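# Route PSU cable through case wall and seat the supply

## Task

Feed the power supply's cable through the hole in the computer case's internal wall until the entire plug sits in the far compartment, clearly distant from that wall, with the cable on the supply's side pulled fairly taut. Stand the supply upright on the case floor inside the rear-panel slot, cable end facing inward and its end plate lying flush on the outer face of the rear panel. The case must rest flat on the table with nothing beneath its feet, and no loose object may touch the supply, the cable or the plug. Everything must stay in place without the robot holding it; at the end, release and withdraw both grippers.

## Robot and tools

Robot: two arms in a physics simulator, left_arm and right_arm, each with six joints and a parallel gripper. The names are labels only and do not match sides of a camera image. Loose objects can occasionally get a small nudge from outside. Never push or knock anything off the table, and avoid letting the arms collide or press on each other hard.

Frame: all reported poses share one scene frame. Origin is on the table surface midway between the arms, +x reaches out over the table, +z is up, and left_arm sits on the +y side. Positions are in metres, orientation is a quaternion in w,x,y,z order, velocities in m/s and rad/s. Reported hand positions can be somewhat off, more so when the arm is stretched far.

Gripper: fingers point along the gripper's +z axis and close along its y axis. The reported end_effector_position is the point between the pads when closed, roughly 2 cm short of the fingertips; closing pushes the tips about 10 mm further along +z.

Tool execute_actions, argument actions: a list holding at most one item, or empty.
- Empty list: just returns the current state, no command.
- Action: {"rows": [...], "steps": n}, n from 1 to 15 (default 15), each step 1/30 s. Each row is used for one step; if there are fewer rows than steps the final row repeats.
- Wait: {"steps": n} with no rows, n up to 300; it returns once that many steps have elapsed since the previous result.
- Optional pictures: true/false controls whether camera images come back (they do by default).
A refused call sends nothing to the robot.

Row layout: one list of 14 numbers for both arms together, each in [-1, 1], always all 14 even if one arm stays still. Order: left_arm waist, shoulder, elbow, forearm roll, wrist pitch, wrist roll, gripper opening; then the same seven for right_arm.
The six joint values per arm are offsets, not poses, in joint space: 1.0 equals 2.036 rad. They are counted from that arm's joint angles in the latest result that printed them; before any such result in the scene, and for later calls within one reply, they count from where the arm is when the action begins. They are not cumulative between rows. Sending all zeros therefore drives the arm back to those reference angles; it is not a pause.
The opening value is absolute: +1 fully open, -1 closed.

Joint ranges (rad), per arm in column order: waist -6.283 to 6.283, shoulder -2.059 to 2.094, elbow -3.927 to 0.192, forearm roll -6.283 to 6.283, wrist pitch -1.693 to 3.142, wrist roll -6.283 to 6.283. Asking a joint to exceed its end by more than 0.010 rad gets the call refused; true ends may differ by up to 0.010 rad. Requests beyond the real end are clipped there, and a "joint sent to its limit" line may appear (possibly for an earlier action); its absence does not prove more room.

Motion limits: joint targets move at most 3.14 rad/s with 0.16 s ramp-up, and an arm's joints are coordinated to arrive together. Each step the target stays within 0.623 rad of the measured angle, and targets that would move the gripper more than 70 mm from its measured spot are scaled back. Big moves need several actions. Between calls the arms keep heading for the last row sent until they settle or a step is HELD.

Result lines: per-arm state line (pose and velocities). Joint positions and Joint velocities give six joints (rad, rad/s) plus finger-pad gap (m; 0.084 when fully open). grip_measured is the measured opening on the command scale. "joint command not followed" means a clearance check altered or blocked joint targets; the rest of the row still ran. HELD marks steps where your row was partly or fully not sent. MOTOR HOT warns from 65 °C; at 80 °C an OVER-TEMPERATURE FAULT brakes that arm until it cools. A torque fault (load limits N m: waist 47.5, shoulder 47.5, elbow 28.5, forearm roll 28.5, wrist pitch 19, wrist roll 19, held weight included) stops the arm, backs the joint off slightly, holds 10 s and drops the rest of the call. Any stop is bad.

Gripping: to hold, command an opening clearly below grip_measured; the larger the gap, the stronger the squeeze (about 24 N per pad up to ~6 cm wide objects). Closing fast can squeeze harder, sometimes forcing the fingers apart. Commanding exactly the read grip_measured still presses lightly on parts up to ~6 cm; wider ones may slip. Avoid drops, slips, slams and heavy pushes, and keep loaded holds short to limit heat.

Tool zoom_image: {"camera": name, "region": [x0, y0, x1, y1]} in pixels of that camera's latest full image, origin at top-left, region at most 504 by 504. Cameras: cam_high, cam_left_wrist, cam_right_wrist, each 896x504; images arrive in that order. Calibration (pinhole plus radial, K, distortion, world-to-camera transform) is supplied; wrist camera poses follow their arm's joint readings and carry small errors.

Tool finished_scene: {"scene": number of the current scene}. Replying with no tool call ends everything.

Each tool is called after "Request:" as name([rows], argument=value, ...), one row to a line, values as JSON.

## Session

Request:
execute_actions(actions=[])

Scene clock: 0.00 s of 5400.00 s.
left_arm: end_effector_position=(-0.0178, +0.5270, +0.1723) grip_measured=+0.50 end_effector_quat_wxyz=(+0.005, -0.412, +0.892, +0.185) end_effector_velocity=(+0.000, +0.000, +0.000) end_effector_angular_velocity=(+0.000, -0.000, +0.001) | right_arm: end_effector_position=(+0.6867, -0.2043, +0.2914) grip_measured=+1.00 end_effector_quat_wxyz=(-0.181, +0.610, -0.705, +0.314) end_effector_velocity=(+0.000, -0.000, +0.000) end_effector_angular_velocity=(-0.001, -0.000, +0.001)
Joint positions: left_arm=[ 1.451 -1.357  0.005  0.143  1.003 -2.423  0.065] | right_arm=[ 0.324  0.567 -1.824 -0.607  0.696  2.314  0.084]
Joint velocities: left_arm=[-0.    -0.     0.    -0.    -0.    -0.001 -0.   ] | right_arm=[-0.    -0.    -0.     0.     0.    -0.002 -0.   ]

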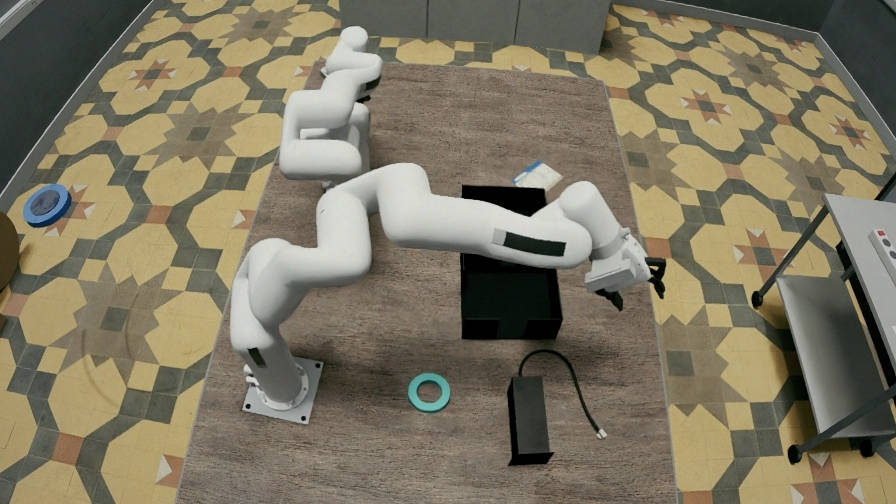

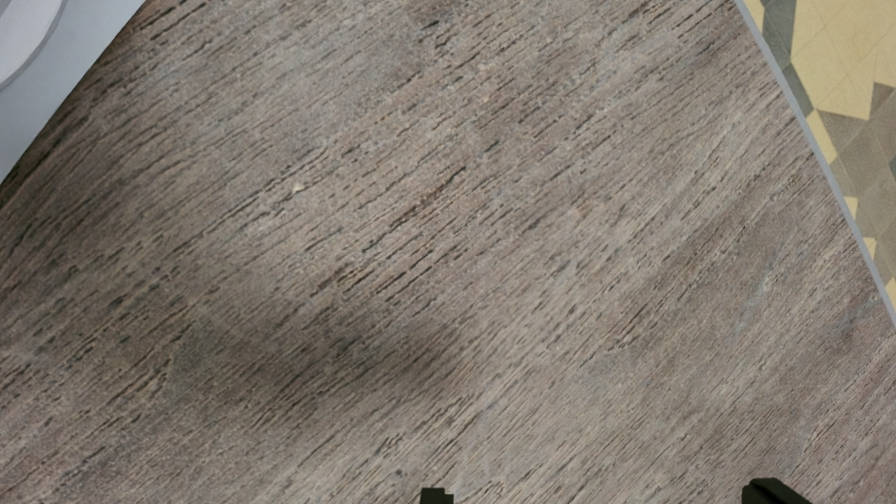

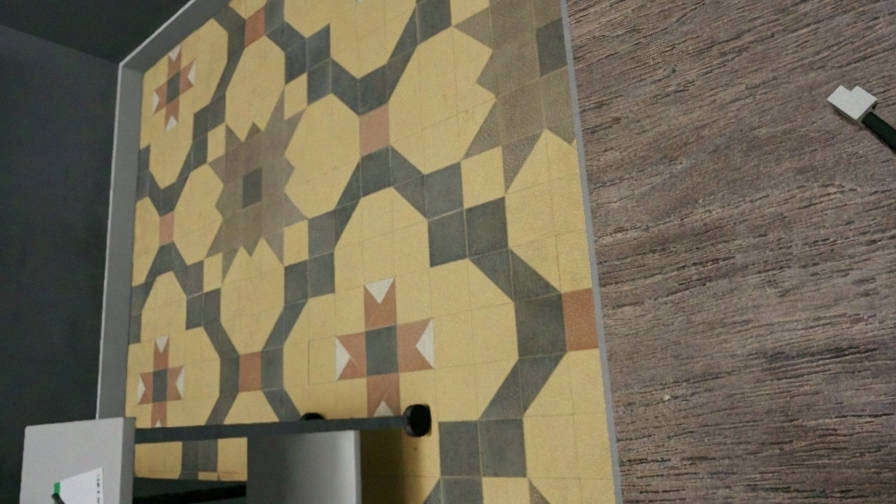

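Request:
zoom_image(camera="cam_high", region=[400, 170, 680, 480])

Region (400, 170, 680, 480) of cam_high's 896x504 image, scaled by 1.626, with more detail than that image has; it fills the left 455 columns of this view, and the rest is white.

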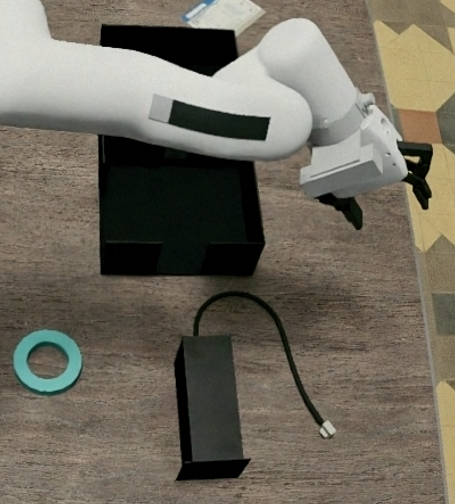

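Request:
execute_actions([
  {"rows": [[0,0,0,0,0,0,0.5,-0.2328,-0.2294,0.4047,0.2981,0.1002,0,1]], "steps": 15},
], pictures=false)

Request:
execute_actions([
  {"steps": 30},
])

Scene clock: 23.97 s of 5400.00 s.
left_arm: end_effector_position=(-0.0178, +0.5270, +0.1723) grip_measured=+0.49 end_effector_quat_wxyz=(+0.005, -0.412, +0.892, +0.185) end_effector_velocity=(+0.000, -0.000, -0.000) end_effector_angular_velocity=(-0.000, +0.001, -0.002) | right_arm: end_effector_position=(+0.6025, -0.3426, +0.2390) grip_measured=+1.00 end_effector_quat_wxyz=(+0.107, -0.496, +0.838, -0.200) end_effector_velocity=(-0.266, -0.241, -0.182) end_effector_angular_velocity=(+0.452, +0.581, -0.711)
Joint positions: left_arm=[ 1.451 -1.357  0.005  0.143  1.003 -2.423  0.065] | right_arm=[ 0.122  0.369 -1.51  -0.35   0.782  2.314  0.084]
Joint velocities: left_arm=[-0.    -0.     0.     0.    -0.     0.002 -0.   ] | right_arm=[-0.424 -0.416  0.806  0.549  0.185  0.     0.   ]
Steps of this call (steps 1 to 90: nothing new was sent; then 20.47 s passed at rest; steps 91 to 105: all 15 steps of this action). Readings (joint positions):
91: left_arm=[1.451 -1.357 0.005 0.143 1.003 -2.423] | right_arm=[0.324 0.566 -1.824 -0.607 0.696 2.314]
92: left_arm=[1.451 -1.357 0.005 0.143 1.003 -2.423] | right_arm=[0.322 0.564 -1.820 -0.603 0.697 2.314]
94: left_arm=[1.451 -1.357 0.005 0.143 1.003 -2.423] | right_arm=[0.300 0.539 -1.784 -0.569 0.708 2.314]
98: left_arm=[1.451 -1.357 0.005 0.143 1.003 -2.423] | right_arm=[0.226 0.471 -1.691 -0.483 0.738 2.314]
105: the state above

Scene clock: 24.97 s of 5400.00 s.
left_arm: end_effector_position=(-0.0178, +0.5270, +0.1723) grip_measured=+0.49 end_effector_quat_wxyz=(+0.005, -0.412, +0.892, +0.185) end_effector_velocity=(-0.000, -0.000, -0.000) end_effector_angular_velocity=(-0.000, +0.000, +0.000) | right_arm: end_effector_position=(+0.4042, -0.4352, +0.1415) grip_measured=+1.00 end_effector_quat_wxyz=(+0.000, -0.292, +0.956, -0.001) end_effector_velocity=(-0.004, -0.001, -0.002) end_effector_angular_velocity=(+0.006, +0.007, -0.011)
Joint positions: left_arm=[ 1.451 -1.357  0.005  0.143  1.003 -2.423  0.065] | right_arm=[-0.149  0.1   -1.001 -0.001  0.9    2.314  0.084]
Joint velocities: left_arm=[ 0.001  0.     0.    -0.     0.     0.001 -0.   ] | right_arm=[-0.006 -0.004  0.01   0.006  0.003  0.002 -0.   ]
Steps of this call (steps 1 to 30: the robot went on to your last target). Readings (joint positions):
1: left_arm=[1.451 -1.357 0.005 0.143 1.003 -2.423] | right_arm=[0.108 0.355 -1.483 -0.332 0.789 2.314]
2: left_arm=[1.451 -1.357 0.005 0.143 1.003 -2.423] | right_arm=[0.094 0.341 -1.456 -0.313 0.795 2.314]
4: left_arm=[1.451 -1.357 0.005 0.143 1.003 -2.423] | right_arm=[0.065 0.312 -1.402 -0.276 0.807 2.314]
8: left_arm=[1.451 -1.357 0.005 0.143 1.003 -2.423] | right_arm=[0.007 0.254 -1.293 -0.201 0.833 2.314]
30: the state above
camera_calibration (this result's frames):
cam_left_wrist: T_world_to_cam=[[-0.725898, 0.614604, 0.308761, -0.354728], [0.676425, 0.719228, 0.15862, -0.325368], [-0.124581, 0.323996, -0.93782, 0.11654], [0, 0, 0, 1]] pos_world=[-0.0228903, 0.414273, 0.270429]
cam_right_wrist: T_world_to_cam=[[-0.558642, 0.829169, -0.0199563, 0.625654], [0.82937, 0.558687, -0.00380446, -0.0244967], [0.00799478, -0.0186765, -0.999794, 0.260502], [0, 0, 0, 1]] pos_world=[0.367751, -0.500222, 0.272841]

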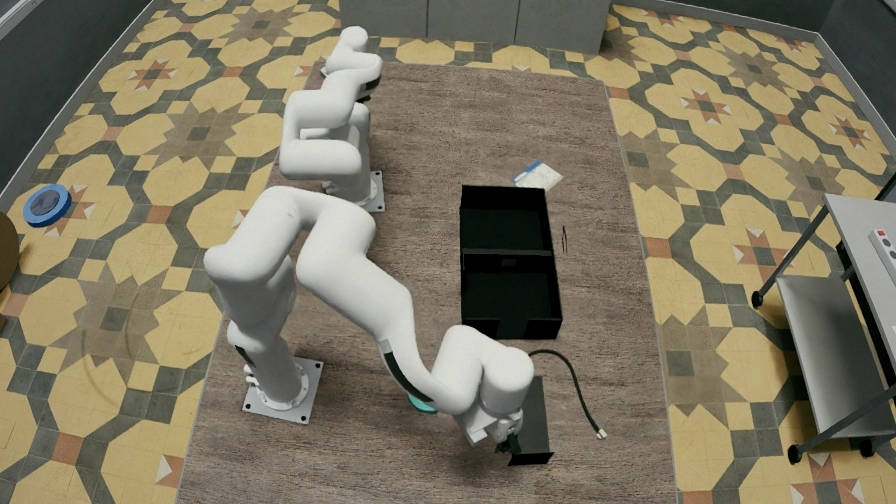

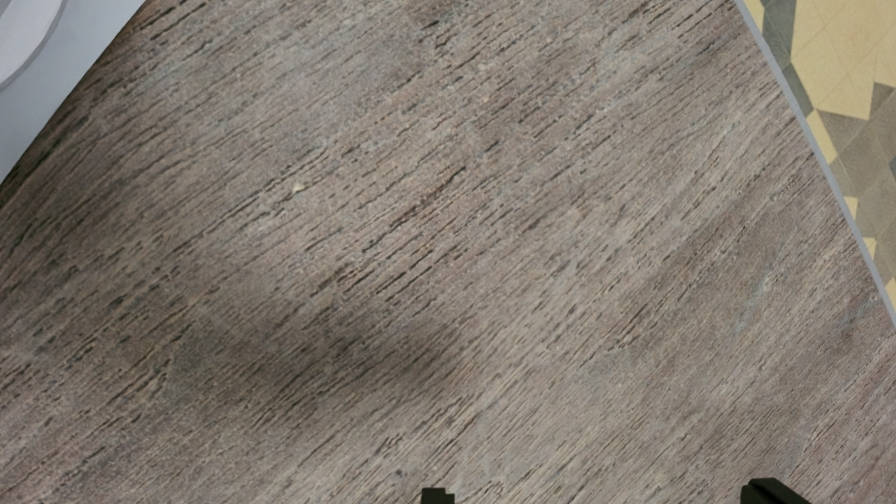

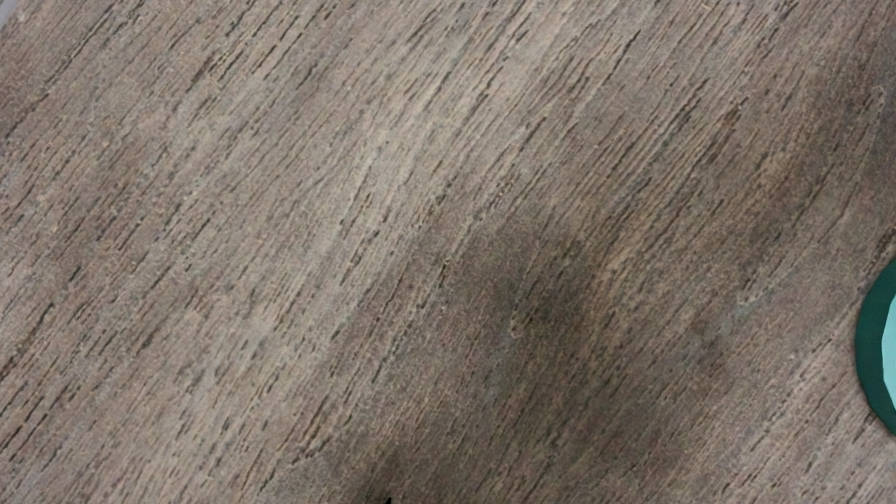

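Request:
zoom_image(camera="cam_high", region=[430, 150, 610, 350])

Region (430, 150, 610, 350) of cam_high's 896x504 image, scaled by 2.520, with more detail than that image has; it fills the left 454 columns of this view, and the rest is white.

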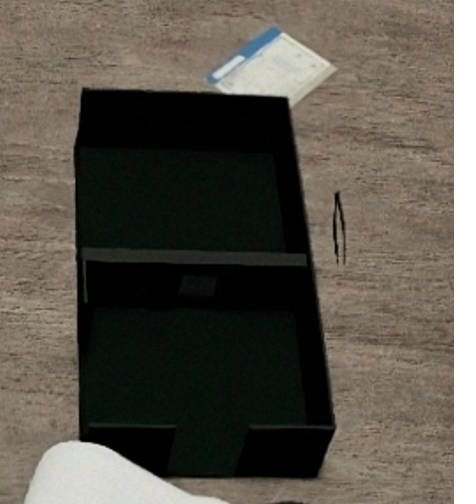

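Request:
execute_actions([
  {"rows": [[0,0,0,0,0,0,0.5,0.0486,0.1332,-0.3364,0,0.2038,-0.4317,1]], "steps": 15},
], pictures=false)

Request:
execute_actions([
  {"steps": 30},
])

Scene clock: 51.27 s of 5400.00 s.
left_arm: end_effector_position=(-0.0178, +0.5270, +0.1723) grip_measured=+0.49 end_effector_quat_wxyz=(+0.005, -0.412, +0.892, +0.185) end_effector_velocity=(+0.000, +0.000, -0.000) end_effector_angular_velocity=(-0.000, -0.000, -0.000) | right_arm: end_effector_position=(+0.4998, -0.4119, +0.2276) grip_measured=+1.00 end_effector_quat_wxyz=(-0.001, -0.623, +0.782, +0.001) end_effector_velocity=(+0.179, +0.075, +0.208) end_effector_angular_velocity=(-0.006, -0.061, +1.983)
Joint positions: left_arm=[ 1.451 -1.357  0.005  0.143  1.003 -2.423  0.065] | right_arm=[-0.07   0.318 -1.549 -0.001  1.233  1.641  0.084]
Joint velocities: left_arm=[-0.     0.     0.     0.    -0.001 -0.    -0.   ] | right_arm=[ 0.18   0.465 -1.233 -0.001  0.706 -1.803  0.   ]
Steps of this call (steps 1 to 15: the robot went on to your last target; steps 16 to 90: nothing new was sent; then 22.80 s passed at rest; steps 91 to 105: all 15 steps of this action). Readings (joint positions):
91: left_arm=[1.451 -1.357 0.005 0.143 1.003 -2.423] | right_arm=[-0.150 0.100 -1.000 -0.000 0.900 2.314]
92: left_arm=[1.451 -1.357 0.005 0.143 1.003 -2.423] | right_arm=[-0.150 0.101 -1.004 -0.000 0.904 2.309]
94: left_arm=[1.451 -1.357 0.005 0.143 1.003 -2.423] | right_arm=[-0.144 0.120 -1.043 -0.000 0.933 2.266]
98: left_arm=[1.451 -1.357 0.005 0.143 1.003 -2.423] | right_arm=[-0.114 0.198 -1.235 -0.001 1.049 2.075]
105: the state above

Scene clock: 52.27 s of 5400.00 s.
left_arm: end_effector_position=(-0.0178, +0.5270, +0.1723) grip_measured=+0.49 end_effector_quat_wxyz=(+0.005, -0.412, +0.892, +0.185) end_effector_velocity=(-0.000, -0.000, -0.000) end_effector_angular_velocity=(-0.001, +0.001, -0.002) | right_arm: end_effector_position=(+0.5173, -0.4034, +0.2494) grip_measured=+1.00 end_effector_quat_wxyz=(+0.000, +0.707, -0.707, +0.000) end_effector_velocity=(-0.000, +0.000, +0.000) end_effector_angular_velocity=(+0.000, +0.001, +0.001)
Joint positions: left_arm=[ 1.451 -1.357  0.005  0.143  1.003 -2.423  0.065] | right_arm=[-0.05   0.371 -1.686 -0.001  1.315  1.435  0.084]
Joint velocities: left_arm=[-0.    -0.     0.     0.     0.001  0.002 -0.   ] | right_arm=[ 0.    -0.     0.     0.     0.001 -0.001 -0.   ]
Steps of this call (steps 1 to 30: the robot went on to your last target). Readings (joint positions):
1: left_arm=[1.451 -1.357 0.005 0.143 1.003 -2.423] | right_arm=[-0.064 0.333 -1.587 -0.001 1.255 1.586]
2: left_arm=[1.451 -1.357 0.005 0.143 1.003 -2.423] | right_arm=[-0.059 0.344 -1.617 -0.001 1.272 1.542]
4: left_arm=[1.451 -1.357 0.005 0.143 1.003 -2.423] | right_arm=[-0.054 0.357 -1.653 -0.001 1.293 1.488]
8: left_arm=[1.451 -1.357 0.005 0.143 1.003 -2.423] | right_arm=[-0.052 0.368 -1.676 -0.001 1.310 1.449]
30: the state above
All arms were judged still, so your last target was given up. Only a new action makes them travel on or press farther. Fingers that are still opening or closing keep moving.
camera_calibration (this result's frames):
cam_left_wrist: T_world_to_cam=[[-0.725898, 0.614604, 0.308761, -0.354728], [0.676425, 0.719228, 0.15862, -0.325368], [-0.124581, 0.323995, -0.93782, 0.11654], [0, 0, 0, 1]] pos_world=[-0.0228903, 0.414273, 0.270429]
cam_right_wrist: T_world_to_cam=[[-0.999829, 0.000497505, -0.0184691, 0.558208], [0.000589154, 0.999988, -0.00495715, 0.471403], [0.0184665, -0.00496719, -0.999817, 0.368243], [0, 0, 0, 1]] pos_world=[0.551035, -0.469846, 0.380822]

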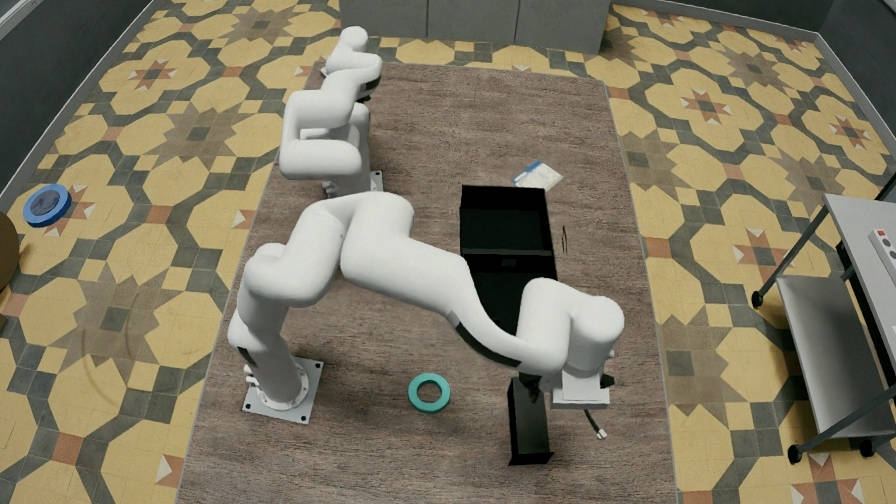

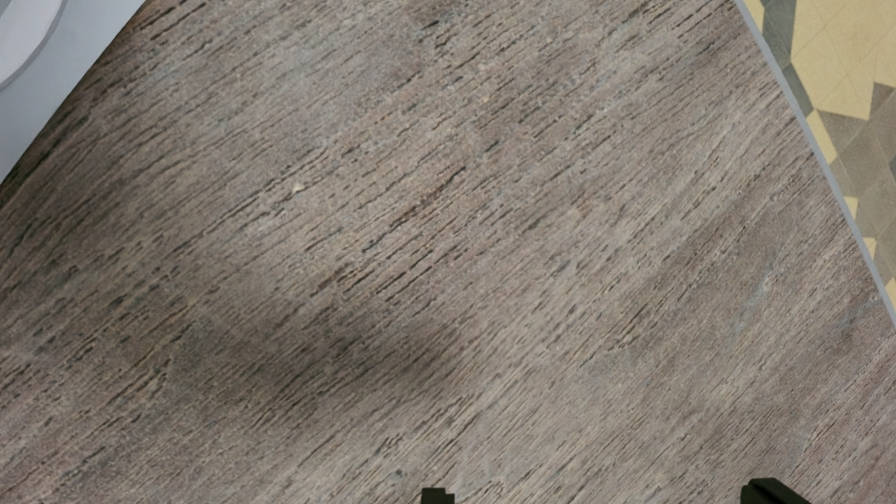

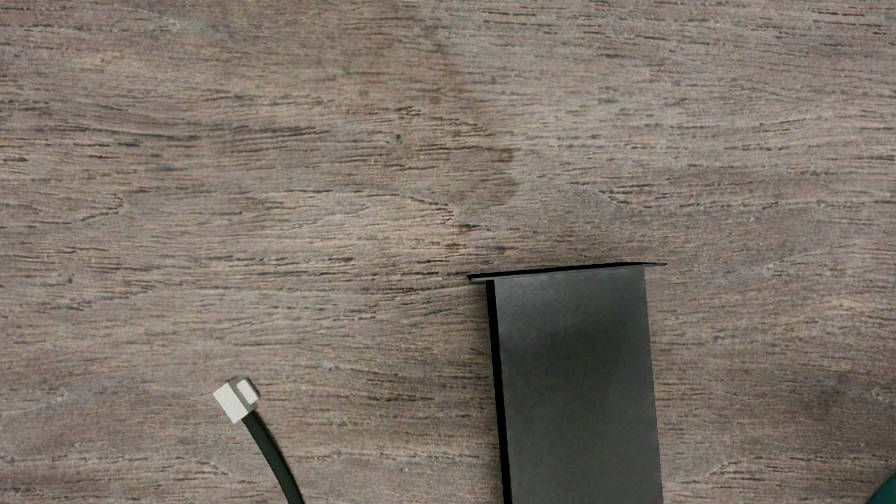

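Request:
execute_actions([
  {"rows": [[0,0,0,0,0,0,0.5,0.0623,-0.058,0.081,0,-0.023,0.025,1]], "steps": 15},
], pictures=false)

Request:
execute_actions([
  {"steps": 15},
])

Scene clock: 72.00 s of 5400.00 s.
left_arm: end_effector_position=(-0.0178, +0.5270, +0.1723) grip_measured=+0.49 end_effector_quat_wxyz=(+0.005, -0.412, +0.892, +0.185) end_effector_velocity=(+0.000, -0.000, -0.000) end_effector_angular_velocity=(-0.001, -0.000, +0.000) | right_arm: end_effector_position=(+0.4923, -0.3314, +0.2492) grip_measured=+1.00 end_effector_quat_wxyz=(+0.000, +0.733, -0.680, +0.000) end_effector_velocity=(-0.004, +0.009, +0.000) end_effector_angular_velocity=(+0.000, -0.003, +0.007)
Joint positions: left_arm=[ 1.451 -1.357  0.005  0.143  1.003 -2.423  0.065] | right_arm=[ 0.074  0.256 -1.524 -0.001  1.269  1.485  0.084]
Joint velocities: left_arm=[ 0.  0.  0. -0.  0. -0.  0.] | right_arm=[ 0.017 -0.019  0.026  0.    -0.01   0.01   0.   ]
Steps of this call (steps 1 to 90: nothing new was sent; then 16.23 s passed at rest; steps 91 to 105: all 15 steps of this action). Readings (joint positions):
91: left_arm=[1.451 -1.357 0.005 0.143 1.003 -2.423] | right_arm=[-0.050 0.371 -1.686 -0.001 1.315 1.436]
92: left_arm=[1.451 -1.357 0.005 0.143 1.003 -2.423] | right_arm=[-0.048 0.369 -1.682 -0.001 1.313 1.437]
94: left_arm=[1.451 -1.357 0.005 0.143 1.003 -2.423] | right_arm=[-0.023 0.343 -1.644 -0.002 1.302 1.449]
98: left_arm=[1.451 -1.357 0.005 0.143 1.003 -2.423] | right_arm=[0.056 0.275 -1.554 -0.000 1.278 1.476]
105: the state above

Scene clock: 72.50 s of 5400.00 s.
left_arm: end_effector_position=(-0.0178, +0.5270, +0.1723) grip_measured=+0.49 end_effector_quat_wxyz=(+0.005, -0.412, +0.892, +0.185) end_effector_velocity=(+0.000, +0.000, +0.000) end_effector_angular_velocity=(+0.000, +0.000, -0.001) | right_arm: end_effector_position=(+0.4917, -0.3299, +0.2493) grip_measured=+1.00 end_effector_quat_wxyz=(+0.000, +0.733, -0.680, +0.000) end_effector_velocity=(-0.001, +0.001, -0.001) end_effector_angular_velocity=(+0.000, +0.002, +0.000)
Joint positions: left_arm=[ 1.451 -1.357  0.005  0.143  1.003 -2.423  0.065] | right_arm=[ 0.076  0.253 -1.521 -0.001  1.268  1.486  0.084]
Joint velocities: left_arm=[ 0.    -0.    -0.    -0.    -0.     0.001 -0.   ] | right_arm=[ 0.001 -0.     0.002  0.     0.     0.    -0.   ]
Steps of this call (steps 1 to 15: the robot went on to your last target). Readings (joint positions):
1: left_arm=[1.451 -1.357 0.005 0.143 1.003 -2.423] | right_arm=[0.074 0.255 -1.523 -0.001 1.268 1.486]
2: left_arm=[1.451 -1.357 0.005 0.143 1.003 -2.423] | right_arm=[0.075 0.255 -1.523 -0.001 1.268 1.486]
4: left_arm=[1.451 -1.357 0.005 0.143 1.003 -2.423] | right_arm=[0.075 0.254 -1.522 -0.001 1.268 1.486]
8: left_arm=[1.451 -1.357 0.005 0.143 1.003 -2.423] | right_arm=[0.076 0.253 -1.521 -0.001 1.268 1.486]
15: the state above
All arms were judged still, so your last target was given up. Only a new action makes them travel on or press farther. Fingers that are still opening or closing keep moving.
camera_calibration (this result's frames):
cam_left_wrist: T_world_to_cam=[[-0.725898, 0.614604, 0.308761, -0.354728], [0.676425, 0.719228, 0.15862, -0.325368], [-0.124581, 0.323995, -0.93782, 0.11654], [0, 0, 0, 1]] pos_world=[-0.0228904, 0.414273, 0.270429]
cam_right_wrist: T_world_to_cam=[[-0.996991, -0.0752738, -0.0184892, 0.506181], [-0.0751943, 0.997157, -0.00495578, 0.434225], [0.0188097, -0.00355059, -0.999817, 0.369267], [0, 0, 0, 1]] pos_world=[0.530364, -0.393577, 0.380711]

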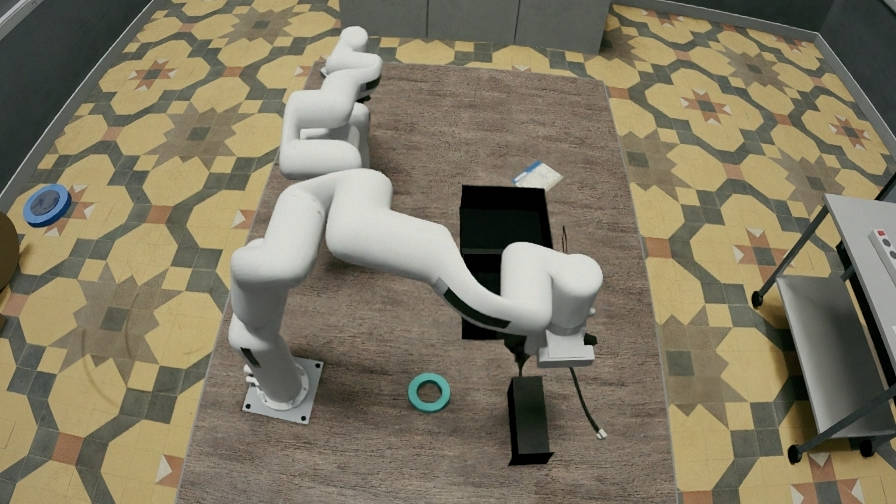

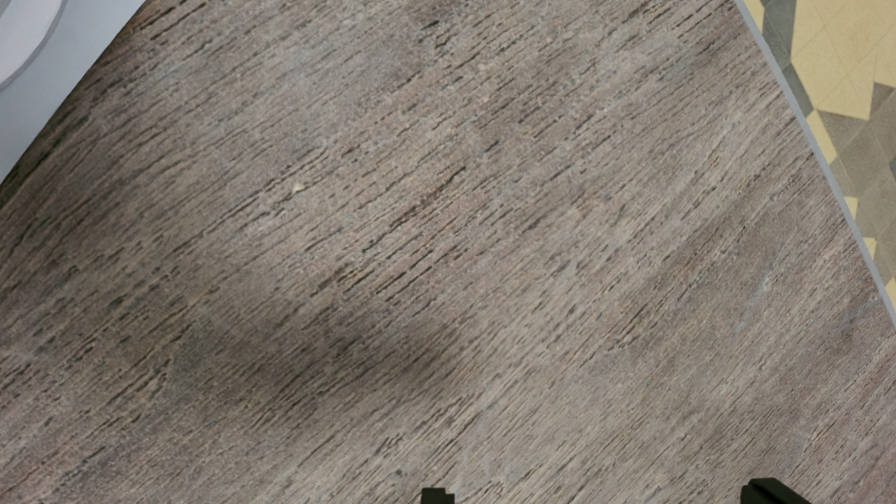

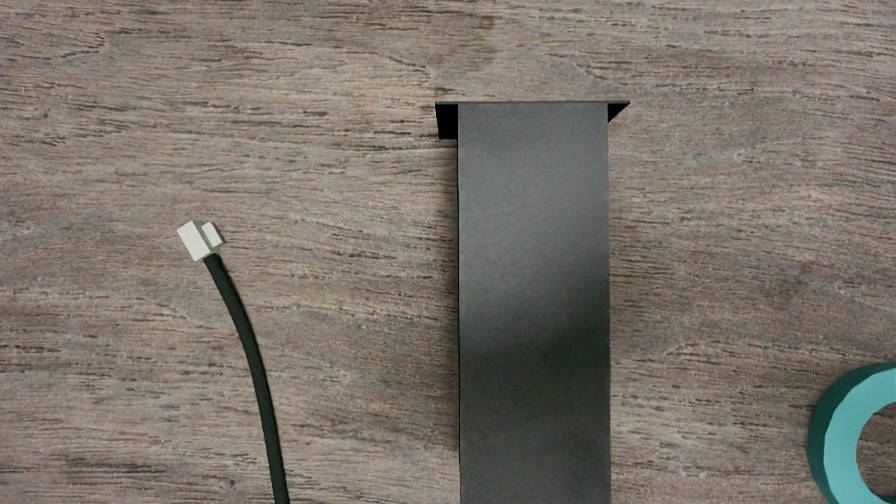

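Request:
execute_actions([
  {"rows": [[0,0,0,0,0,0,0.5,0.181,0.0783,-0.209,0,0.1307,0.2178,1]], "steps": 15},
], pictures=false)

Request:
execute_actions([
  {"steps": 25},
])

Scene clock: 78.87 s of 5400.00 s.
left_arm: end_effector_position=(-0.0178, +0.5270, +0.1723) grip_measured=+0.49 end_effector_quat_wxyz=(+0.005, -0.412, +0.892, +0.185) end_effector_velocity=(-0.000, -0.000, -0.000) end_effector_angular_velocity=(-0.001, +0.000, +0.000) | right_arm: end_effector_position=(+0.5011, -0.1782, +0.3008) grip_measured=+1.00 end_effector_quat_wxyz=(+0.000, +0.715, -0.699, +0.000) end_effector_velocity=(-0.044, +0.357, +0.115) end_effector_angular_velocity=(+0.001, -0.001, -0.125)
Joint positions: left_arm=[ 1.451 -1.357  0.005  0.143  1.003 -2.423  0.065] | right_arm=[ 0.342  0.368 -1.828 -0.001  1.459  1.806  0.084]
Joint velocities: left_arm=[ 0.001  0.     0.    -0.     0.     0.     0.   ] | right_arm=[ 0.617  0.267 -0.713  0.     0.445  0.742  0.   ]
Steps of this call (steps 1 to 90: nothing new was sent; then 2.87 s passed at rest; steps 91 to 105: all 15 steps of this action). Readings (joint positions):
91: left_arm=[1.451 -1.357 0.005 0.143 1.003 -2.423] | right_arm=[0.077 0.253 -1.521 -0.001 1.268 1.487]
92: left_arm=[1.451 -1.357 0.005 0.143 1.003 -2.423] | right_arm=[0.079 0.255 -1.524 -0.001 1.271 1.491]
94: left_arm=[1.451 -1.357 0.005 0.143 1.003 -2.423] | right_arm=[0.106 0.269 -1.558 -0.001 1.294 1.529]
98: left_arm=[1.451 -1.357 0.005 0.143 1.003 -2.423] | right_arm=[0.197 0.305 -1.661 -0.001 1.355 1.631]
105: the state above

Scene clock: 79.70 s of 5400.00 s.
left_arm: end_effector_position=(-0.0178, +0.5270, +0.1723) grip_measured=+0.49 end_effector_quat_wxyz=(+0.005, -0.412, +0.892, +0.185) end_effector_velocity=(+0.000, +0.000, -0.000) end_effector_angular_velocity=(+0.000, -0.000, -0.000) | right_arm: end_effector_position=(+0.4896, -0.1196, +0.3194) grip_measured=+1.00 end_effector_quat_wxyz=(+0.000, +0.707, -0.707, +0.000) end_effector_velocity=(-0.000, +0.001, +0.000) end_effector_angular_velocity=(+0.000, -0.001, +0.001)
Joint positions: left_arm=[ 1.451 -1.357  0.005  0.143  1.003 -2.423  0.065] | right_arm=[ 0.445  0.413 -1.946 -0.001  1.534  1.93   0.084]
Joint velocities: left_arm=[-0. -0.  0.  0. -0. -0.  0.] | right_arm=[ 0.001  0.    -0.001 -0.     0.     0.    -0.   ]
Steps of this call (steps 1 to 25: the robot went on to your last target). Readings (joint positions):
1: left_arm=[1.451 -1.357 0.005 0.143 1.003 -2.423] | right_arm=[0.363 0.377 -1.851 -0.001 1.474 1.830]
2: left_arm=[1.451 -1.357 0.005 0.143 1.003 -2.423] | right_arm=[0.383 0.386 -1.874 -0.001 1.489 1.854]
4: left_arm=[1.451 -1.357 0.005 0.143 1.003 -2.423] | right_arm=[0.416 0.398 -1.910 -0.000 1.510 1.891]
8: left_arm=[1.451 -1.357 0.005 0.143 1.003 -2.423] | right_arm=[0.437 0.409 -1.937 -0.001 1.528 1.920]
25: the state above
camera_calibration (this result's frames):
cam_left_wrist: T_world_to_cam=[[-0.725898, 0.614604, 0.308761, -0.354728], [0.676425, 0.719228, 0.15862, -0.325368], [-0.124581, 0.323995, -0.93782, 0.11654], [0, 0, 0, 1]] pos_world=[-0.0228904, 0.414273, 0.270429]
cam_right_wrist: T_world_to_cam=[[-0.999823, -0.0000496486, -0.0188108, 0.531715], [0.000044306, 0.999988, -0.00499426, 0.188219], [0.0188108, -0.00499421, -0.999811, 0.44001], [0, 0, 0, 1]] pos_world=[0.523335, -0.185992, 0.450868]

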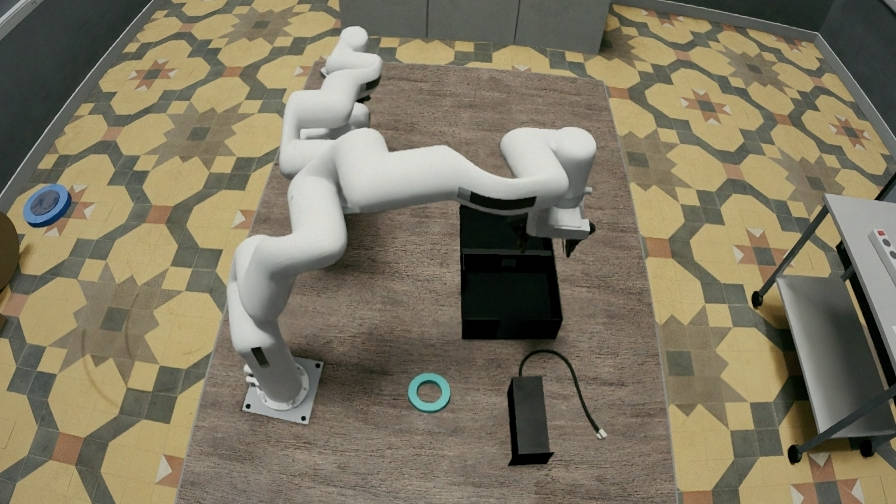

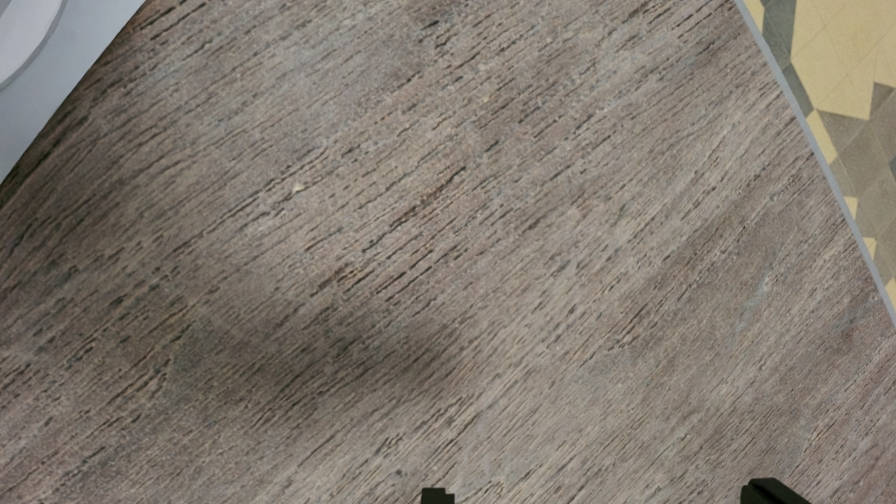

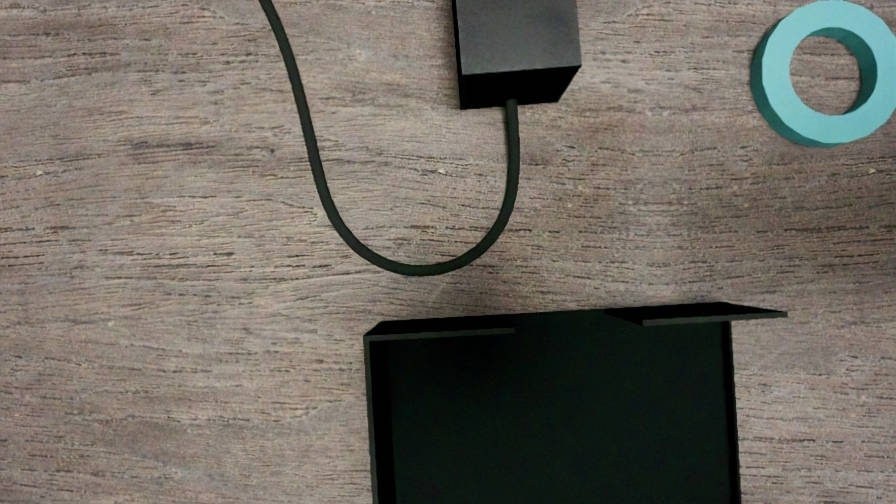

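Request:
execute_actions([
  {"rows": [[-0.909,0.7358,-0.7478,-0.0702,0.1834,0.2225,1,-0.1808,-0.0418,0.3009,0,-0.2596,-0.2181,1]], "steps": 15},
], pictures=false)

Request:
execute_actions([
  {"steps": 60},
])

Scene clock: 99.90 s of 5400.00 s.
left_arm: end_effector_position=(+0.1114, +0.5432, +0.2480) grip_measured=+1.00 end_effector_quat_wxyz=(+0.006, -0.100, +0.992, +0.077) end_effector_velocity=(+0.329, +0.039, +0.156) end_effector_angular_velocity=(-0.319, +0.067, -1.313) | right_arm: end_effector_position=(+0.5124, -0.2402, +0.2211) grip_measured=+1.00 end_effector_quat_wxyz=(+0.000, +0.722, -0.691, +0.000) end_effector_velocity=(-0.016, -0.293, -0.234) end_effector_angular_velocity=(-0.000, +0.005, +0.101)
Joint positions: left_arm=[ 1.002 -0.908 -0.445  0.063  1.211 -2.17   0.084] | right_arm=[ 0.233  0.364 -1.595 -0.001  1.231  1.675  0.084]
Joint velocities: left_arm=[-0.999  0.999 -0.997 -0.114  0.298  0.361 -0.   ] | right_arm=[-0.499 -0.114  0.833 -0.    -0.714 -0.6    0.   ]
Steps of this call (steps 1 to 15: the robot went on to your last target; steps 16 to 90: nothing new was sent; then 16.70 s passed at rest; steps 91 to 105: all 15 steps of this action). Readings (joint positions):
91: left_arm=[1.451 -1.357 0.005 0.143 1.003 -2.423] | right_arm=[0.445 0.413 -1.946 -0.001 1.534 1.930]
92: left_arm=[1.447 -1.353 0.001 0.142 1.006 -2.419] | right_arm=[0.443 0.412 -1.943 -0.001 1.530 1.926]
94: left_arm=[1.407 -1.313 -0.037 0.133 1.032 -2.389] | right_arm=[0.424 0.404 -1.907 -0.000 1.495 1.898]
98: left_arm=[1.248 -1.154 -0.199 0.099 1.117 -2.284] | right_arm=[0.350 0.391 -1.788 -0.001 1.398 1.815]
105: the state above

Scene clock: 101.90 s of 5400.00 s.
left_arm: end_effector_position=(+0.5319, +0.1801, +0.2999) grip_measured=+1.00 end_effector_quat_wxyz=(+0.000, +0.636, +0.772, +0.000) end_effector_velocity=(+0.000, -0.010, -0.002) end_effector_angular_velocity=(+0.000, +0.003, -0.019) | right_arm: end_effector_position=(+0.4919, -0.3297, +0.1500) grip_measured=+1.00 end_effector_quat_wxyz=(-0.000, +0.734, -0.679, +0.001) end_effector_velocity=(+0.001, -0.000, +0.001) end_effector_angular_velocity=(-0.000, -0.001, +0.001)
Joint positions: left_arm=[-0.397  0.139 -1.516  0.     1.377 -1.97   0.084] | right_arm=[ 0.077  0.327 -1.334 -0.001  1.005  1.486  0.084]
Joint velocities: left_arm=[-0.019  0.011 -0.009 -0.001  0.001  0.    -0.   ] | right_arm=[ 0.     0.    -0.002 -0.     0.    -0.     0.   ]
Steps of this call (steps 1 to 60: the robot went on to your last target). Readings (joint positions):
1: left_arm=[0.969 -0.875 -0.478 0.060 1.221 -2.158] | right_arm=[0.216 0.360 -1.567 -0.001 1.207 1.655]
2: left_arm=[0.936 -0.842 -0.510 0.056 1.230 -2.148] | right_arm=[0.200 0.356 -1.539 -0.001 1.183 1.635]
4: left_arm=[0.872 -0.779 -0.574 0.050 1.246 -2.128] | right_arm=[0.166 0.349 -1.484 -0.001 1.135 1.594]
8: left_arm=[0.750 -0.656 -0.696 0.040 1.271 -2.097] | right_arm=[0.105 0.335 -1.382 -0.001 1.049 1.522]
60: the state above
camera_calibration (this result's frames):
cam_left_wrist: T_world_to_cam=[[0.98531, 0.169382, -0.0217867, -0.512799], [0.169514, -0.985518, 0.00436172, 0.154963], [-0.0207324, -0.0079908, -0.999753, 0.440221], [0, 0, 0, 1]] pos_world=[0.488124, 0.243095, 0.428264]
cam_right_wrist: T_world_to_cam=[[-0.996893, -0.0763222, -0.0194496, 0.504261], [-0.0762396, 0.997077, -0.004955, 0.434094], [0.019771, -0.00345677, -0.999799, 0.269538], [0, 0, 0, 1]] pos_world=[0.53046, -0.393407, 0.281443]

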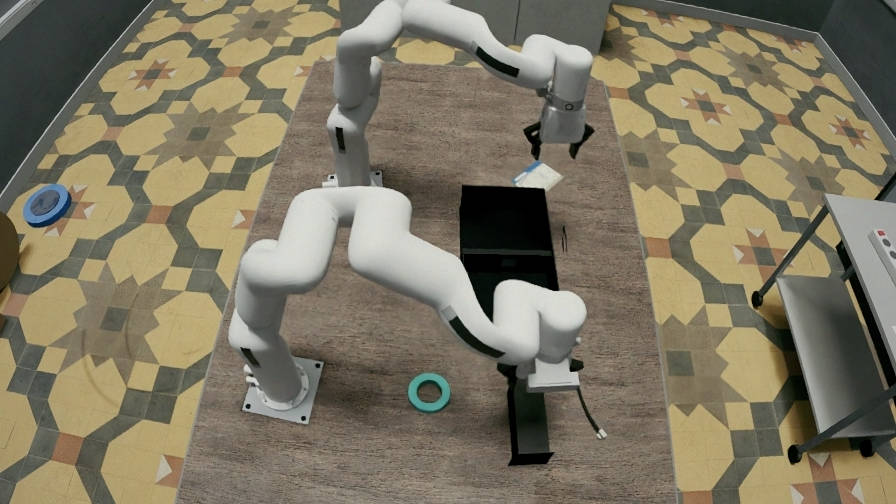

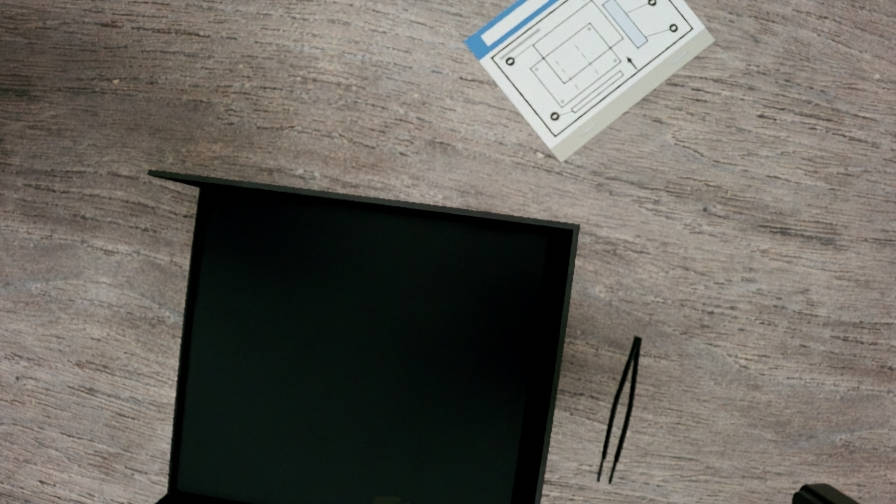

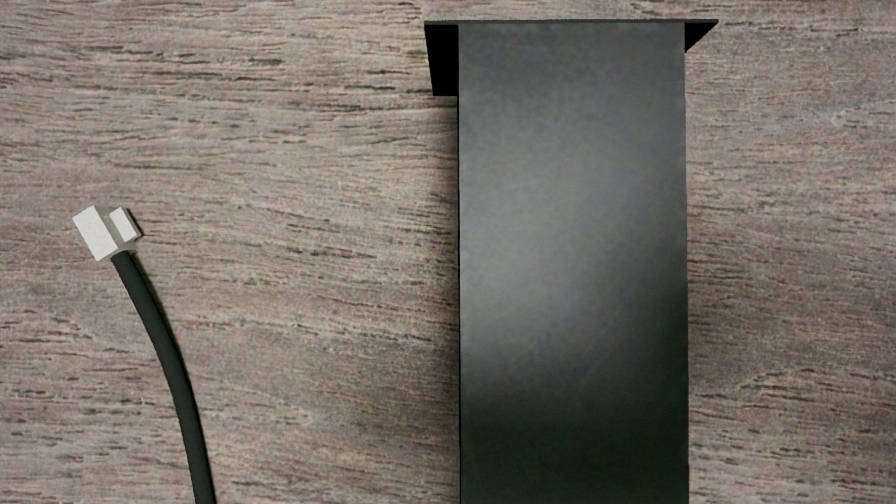

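Request:
execute_actions([
  {"rows": [[-0.1156,-0.0633,0.0774,0,-0.014,-0.0507,1,0,0.0769,0.0413,0,-0.1172,0,1]], "steps": 15},
], pictures=false)

Request:
execute_actions([
  {"steps": 20},
])

Scene clock: 108.73 s of 5400.00 s.
left_arm: end_effector_position=(+0.4635, +0.0830, +0.2997) grip_measured=+1.00 end_effector_quat_wxyz=(+0.000, +0.684, +0.729, +0.000) end_effector_velocity=(-0.027, -0.025, -0.006) end_effector_angular_velocity=(+0.006, +0.006, -0.028) | right_arm: end_effector_position=(+0.4921, -0.3297, +0.0525) grip_measured=+1.00 end_effector_quat_wxyz=(+0.000, +0.734, -0.679, +0.000) end_effector_velocity=(+0.016, +0.000, -0.006) end_effector_angular_velocity=(-0.001, -0.059, +0.002)
Joint positions: left_arm=[-0.624  0.015 -1.365  0.     1.349 -2.069  0.084] | right_arm=[ 0.077  0.479 -1.253 -0.001  0.774  1.486  0.084]
Joint velocities: left_arm=[-0.071 -0.043  0.064  0.003 -0.013 -0.043  0.   ] | right_arm=[ 0.     0.022 -0.001 -0.    -0.081 -0.002  0.   ]
Steps of this call (steps 1 to 15: the robot went on to your last target; steps 16 to 90: nothing new was sent; then 3.33 s passed at rest; steps 91 to 105: all 15 steps of this action). Readings (joint positions):
91: left_arm=[-0.400 0.141 -1.517 0.000 1.377 -1.970] | right_arm=[0.077 0.328 -1.334 -0.001 1.005 1.486]
92: left_arm=[-0.403 0.139 -1.515 0.000 1.376 -1.972] | right_arm=[0.077 0.329 -1.333 -0.001 1.001 1.486]
94: left_arm=[-0.436 0.120 -1.489 0.001 1.371 -1.988] | right_arm=[0.077 0.351 -1.325 -0.001 0.960 1.486]
98: left_arm=[-0.540 0.063 -1.423 0.000 1.359 -2.032] | right_arm=[0.077 0.435 -1.274 -0.001 0.847 1.486]
105: the state above

Scene clock: 109.40 s of 5400.00 s.
left_arm: end_effector_position=(+0.4605, +0.0799, +0.2995) grip_measured=+1.00 end_effector_quat_wxyz=(+0.000, +0.686, +0.728, +0.000) end_effector_velocity=(-0.000, +0.000, -0.000) end_effector_angular_velocity=(+0.000, +0.001, +0.001) | right_arm: end_effector_position=(+0.4914, -0.3297, +0.0492) grip_measured=+1.00 end_effector_quat_wxyz=(+0.001, +0.734, -0.679, -0.000) end_effector_velocity=(+0.000, -0.000, -0.000) end_effector_angular_velocity=(-0.000, +0.000, -0.000)
Joint positions: left_arm=[-0.632  0.011 -1.359  0.     1.348 -2.073  0.084] | right_arm=[ 0.077  0.484 -1.25  -0.001  0.767  1.486  0.084]
Joint velocities: left_arm=[-0.    -0.     0.001 -0.     0.    -0.001 -0.   ] | right_arm=[ 0.     0.001 -0.    -0.001 -0.     0.001  0.   ]
Steps of this call (steps 1 to 15: the robot went on to your last target; steps 16 to 20: nothing new was sent). Readings (joint positions):
1: left_arm=[-0.626 0.014 -1.363 0.000 1.349 -2.070] | right_arm=[0.077 0.480 -1.253 -0.001 0.772 1.486]
2: left_arm=[-0.627 0.013 -1.362 0.000 1.349 -2.071] | right_arm=[0.077 0.480 -1.253 -0.001 0.770 1.486]
4: left_arm=[-0.629 0.012 -1.360 0.000 1.348 -2.072] | right_arm=[0.077 0.482 -1.252 -0.001 0.769 1.486]
8: left_arm=[-0.631 0.011 -1.359 0.000 1.348 -2.073] | right_arm=[0.077 0.483 -1.250 -0.001 0.767 1.486]
20: the state above
All arms were judged still, so your last target was given up. Only a new action makes them travel on or press farther. Fingers that are still opening or closing keep moving.
camera_calibration (this result's frames):
cam_left_wrist: T_world_to_cam=[[0.999029, 0.0381857, -0.021975, -0.421293], [0.0382893, -0.999257, 0.00431515, 0.129858], [-0.0217939, -0.00515237, -0.999749, 0.437711], [0, 0, 0, 1]] pos_world=[0.425451, 0.148105, 0.427783]
cam_right_wrist: T_world_to_cam=[[-0.996917, -0.0764795, -0.0175416, 0.501678], [-0.0764089, 0.997066, -0.00466169, 0.433573], [0.0178466, -0.00330699, -0.999835, 0.169774], [0, 0, 0, 1]] pos_world=[0.53023, -0.393371, 0.180568]

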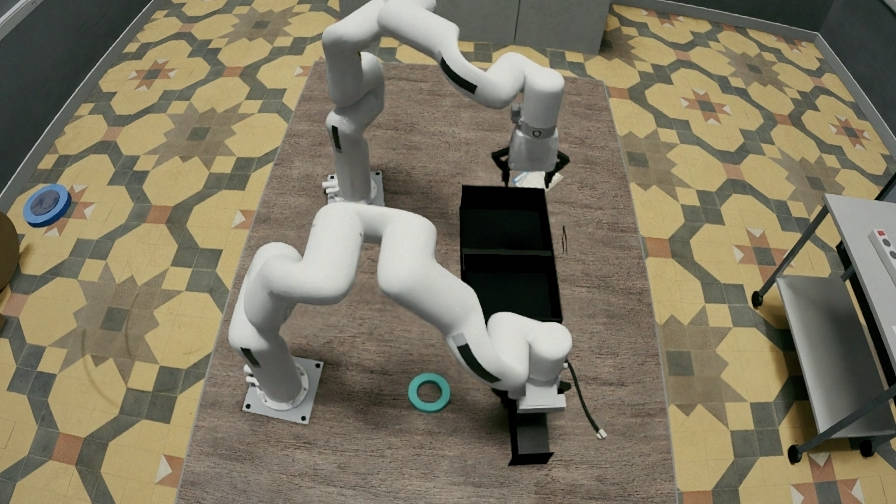

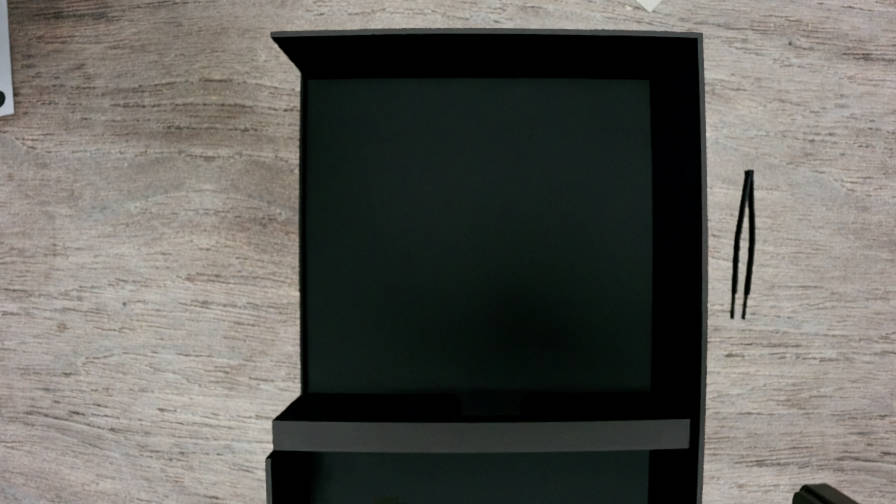

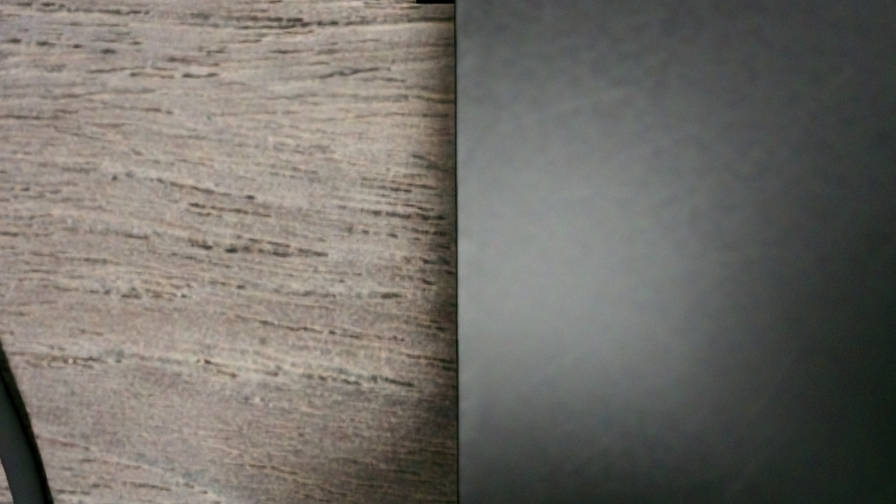

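Request:
execute_actions([
  {"rows": [[0,0,0,0,0,0,1,0,0,0,0,0,0,-0.2]], "steps": 15},
], pictures=false)

Request:
execute_actions([
  {"steps": 10},
], pictures=false)

Scene clock: 113.27 s of 5400.00 s.
left_arm: end_effector_position=(+0.4605, +0.0799, +0.2995) grip_measured=+1.00 end_effector_quat_wxyz=(+0.000, +0.686, +0.728, +0.000) end_effector_velocity=(+0.000, -0.000, +0.000) end_effector_angular_velocity=(-0.000, -0.001, +0.003) | right_arm: end_effector_position=(+0.4914, -0.3297, +0.0493) grip_measured=+0.50 end_effector_quat_wxyz=(+0.001, +0.734, -0.679, -0.000) end_effector_velocity=(-0.000, +0.000, -0.000) end_effector_angular_velocity=(+0.000, +0.001, -0.001)
Joint positions: left_arm=[-0.632  0.011 -1.359  0.     1.348 -2.073  0.084] | right_arm=[ 0.077  0.484 -1.25  -0.001  0.767  1.486  0.065]
Joint velocities: left_arm=[ 0.    -0.    -0.     0.    -0.    -0.002 -0.   ] | right_arm=[-0.    -0.     0.001  0.     0.     0.    -0.   ]
Steps of this call (steps 1 to 90: nothing new was sent; then 0.37 s passed at rest; steps 91 to 105: all 15 steps of this action). Readings (joint positions):
91: left_arm=[-0.632 0.011 -1.359 0.000 1.348 -2.073] | right_arm=[0.077 0.484 -1.250 -0.001 0.767 1.486]
92: left_arm=[-0.632 0.011 -1.359 0.000 1.348 -2.073] | right_arm=[0.077 0.484 -1.250 -0.001 0.767 1.486]
94: left_arm=[-0.632 0.011 -1.359 0.000 1.348 -2.073] | right_arm=[0.077 0.484 -1.250 -0.001 0.767 1.486]
98: left_arm=[-0.632 0.011 -1.359 0.000 1.348 -2.073] | right_arm=[0.077 0.484 -1.250 -0.001 0.767 1.486]
105: the state above

Scene clock: 113.60 s of 5400.00 s.
left_arm: end_effector_position=(+0.4605, +0.0799, +0.2995) grip_measured=+1.00 end_effector_quat_wxyz=(+0.000, +0.686, +0.728, +0.000) end_effector_velocity=(+0.000, -0.000, +0.000) end_effector_angular_velocity=(-0.000, -0.001, -0.002) | right_arm: end_effector_position=(+0.4914, -0.3297, +0.0493) grip_measured=+0.50 end_effector_quat_wxyz=(+0.001, +0.734, -0.679, -0.000) end_effector_velocity=(+0.001, -0.000, +0.000) end_effector_angular_velocity=(-0.000, -0.001, -0.001)
Joint positions: left_arm=[-0.632  0.011 -1.359  0.     1.348 -2.073  0.084] | right_arm=[ 0.077  0.484 -1.25  -0.001  0.767  1.486  0.065]
Joint velocities: left_arm=[-0.    -0.    -0.001 -0.     0.     0.002 -0.   ] | right_arm=[ 0.     0.    -0.001 -0.    -0.     0.001 -0.   ]
Steps of this call (steps 1 to 10: the robot went on to your last target). Readings (joint positions):
1: left_arm=[-0.632 0.011 -1.359 0.000 1.348 -2.073] | right_arm=[0.077 0.484 -1.250 -0.001 0.767 1.486]
2: left_arm=[-0.632 0.011 -1.359 0.000 1.348 -2.073] | right_arm=[0.077 0.484 -1.250 -0.001 0.767 1.486]
4: left_arm=[-0.632 0.011 -1.359 0.000 1.348 -2.073] | right_arm=[0.077 0.484 -1.250 -0.001 0.767 1.486]
8: left_arm=[-0.632 0.011 -1.359 0.000 1.348 -2.073] | right_arm=[0.077 0.484 -1.250 -0.001 0.767 1.486]
10: the state above


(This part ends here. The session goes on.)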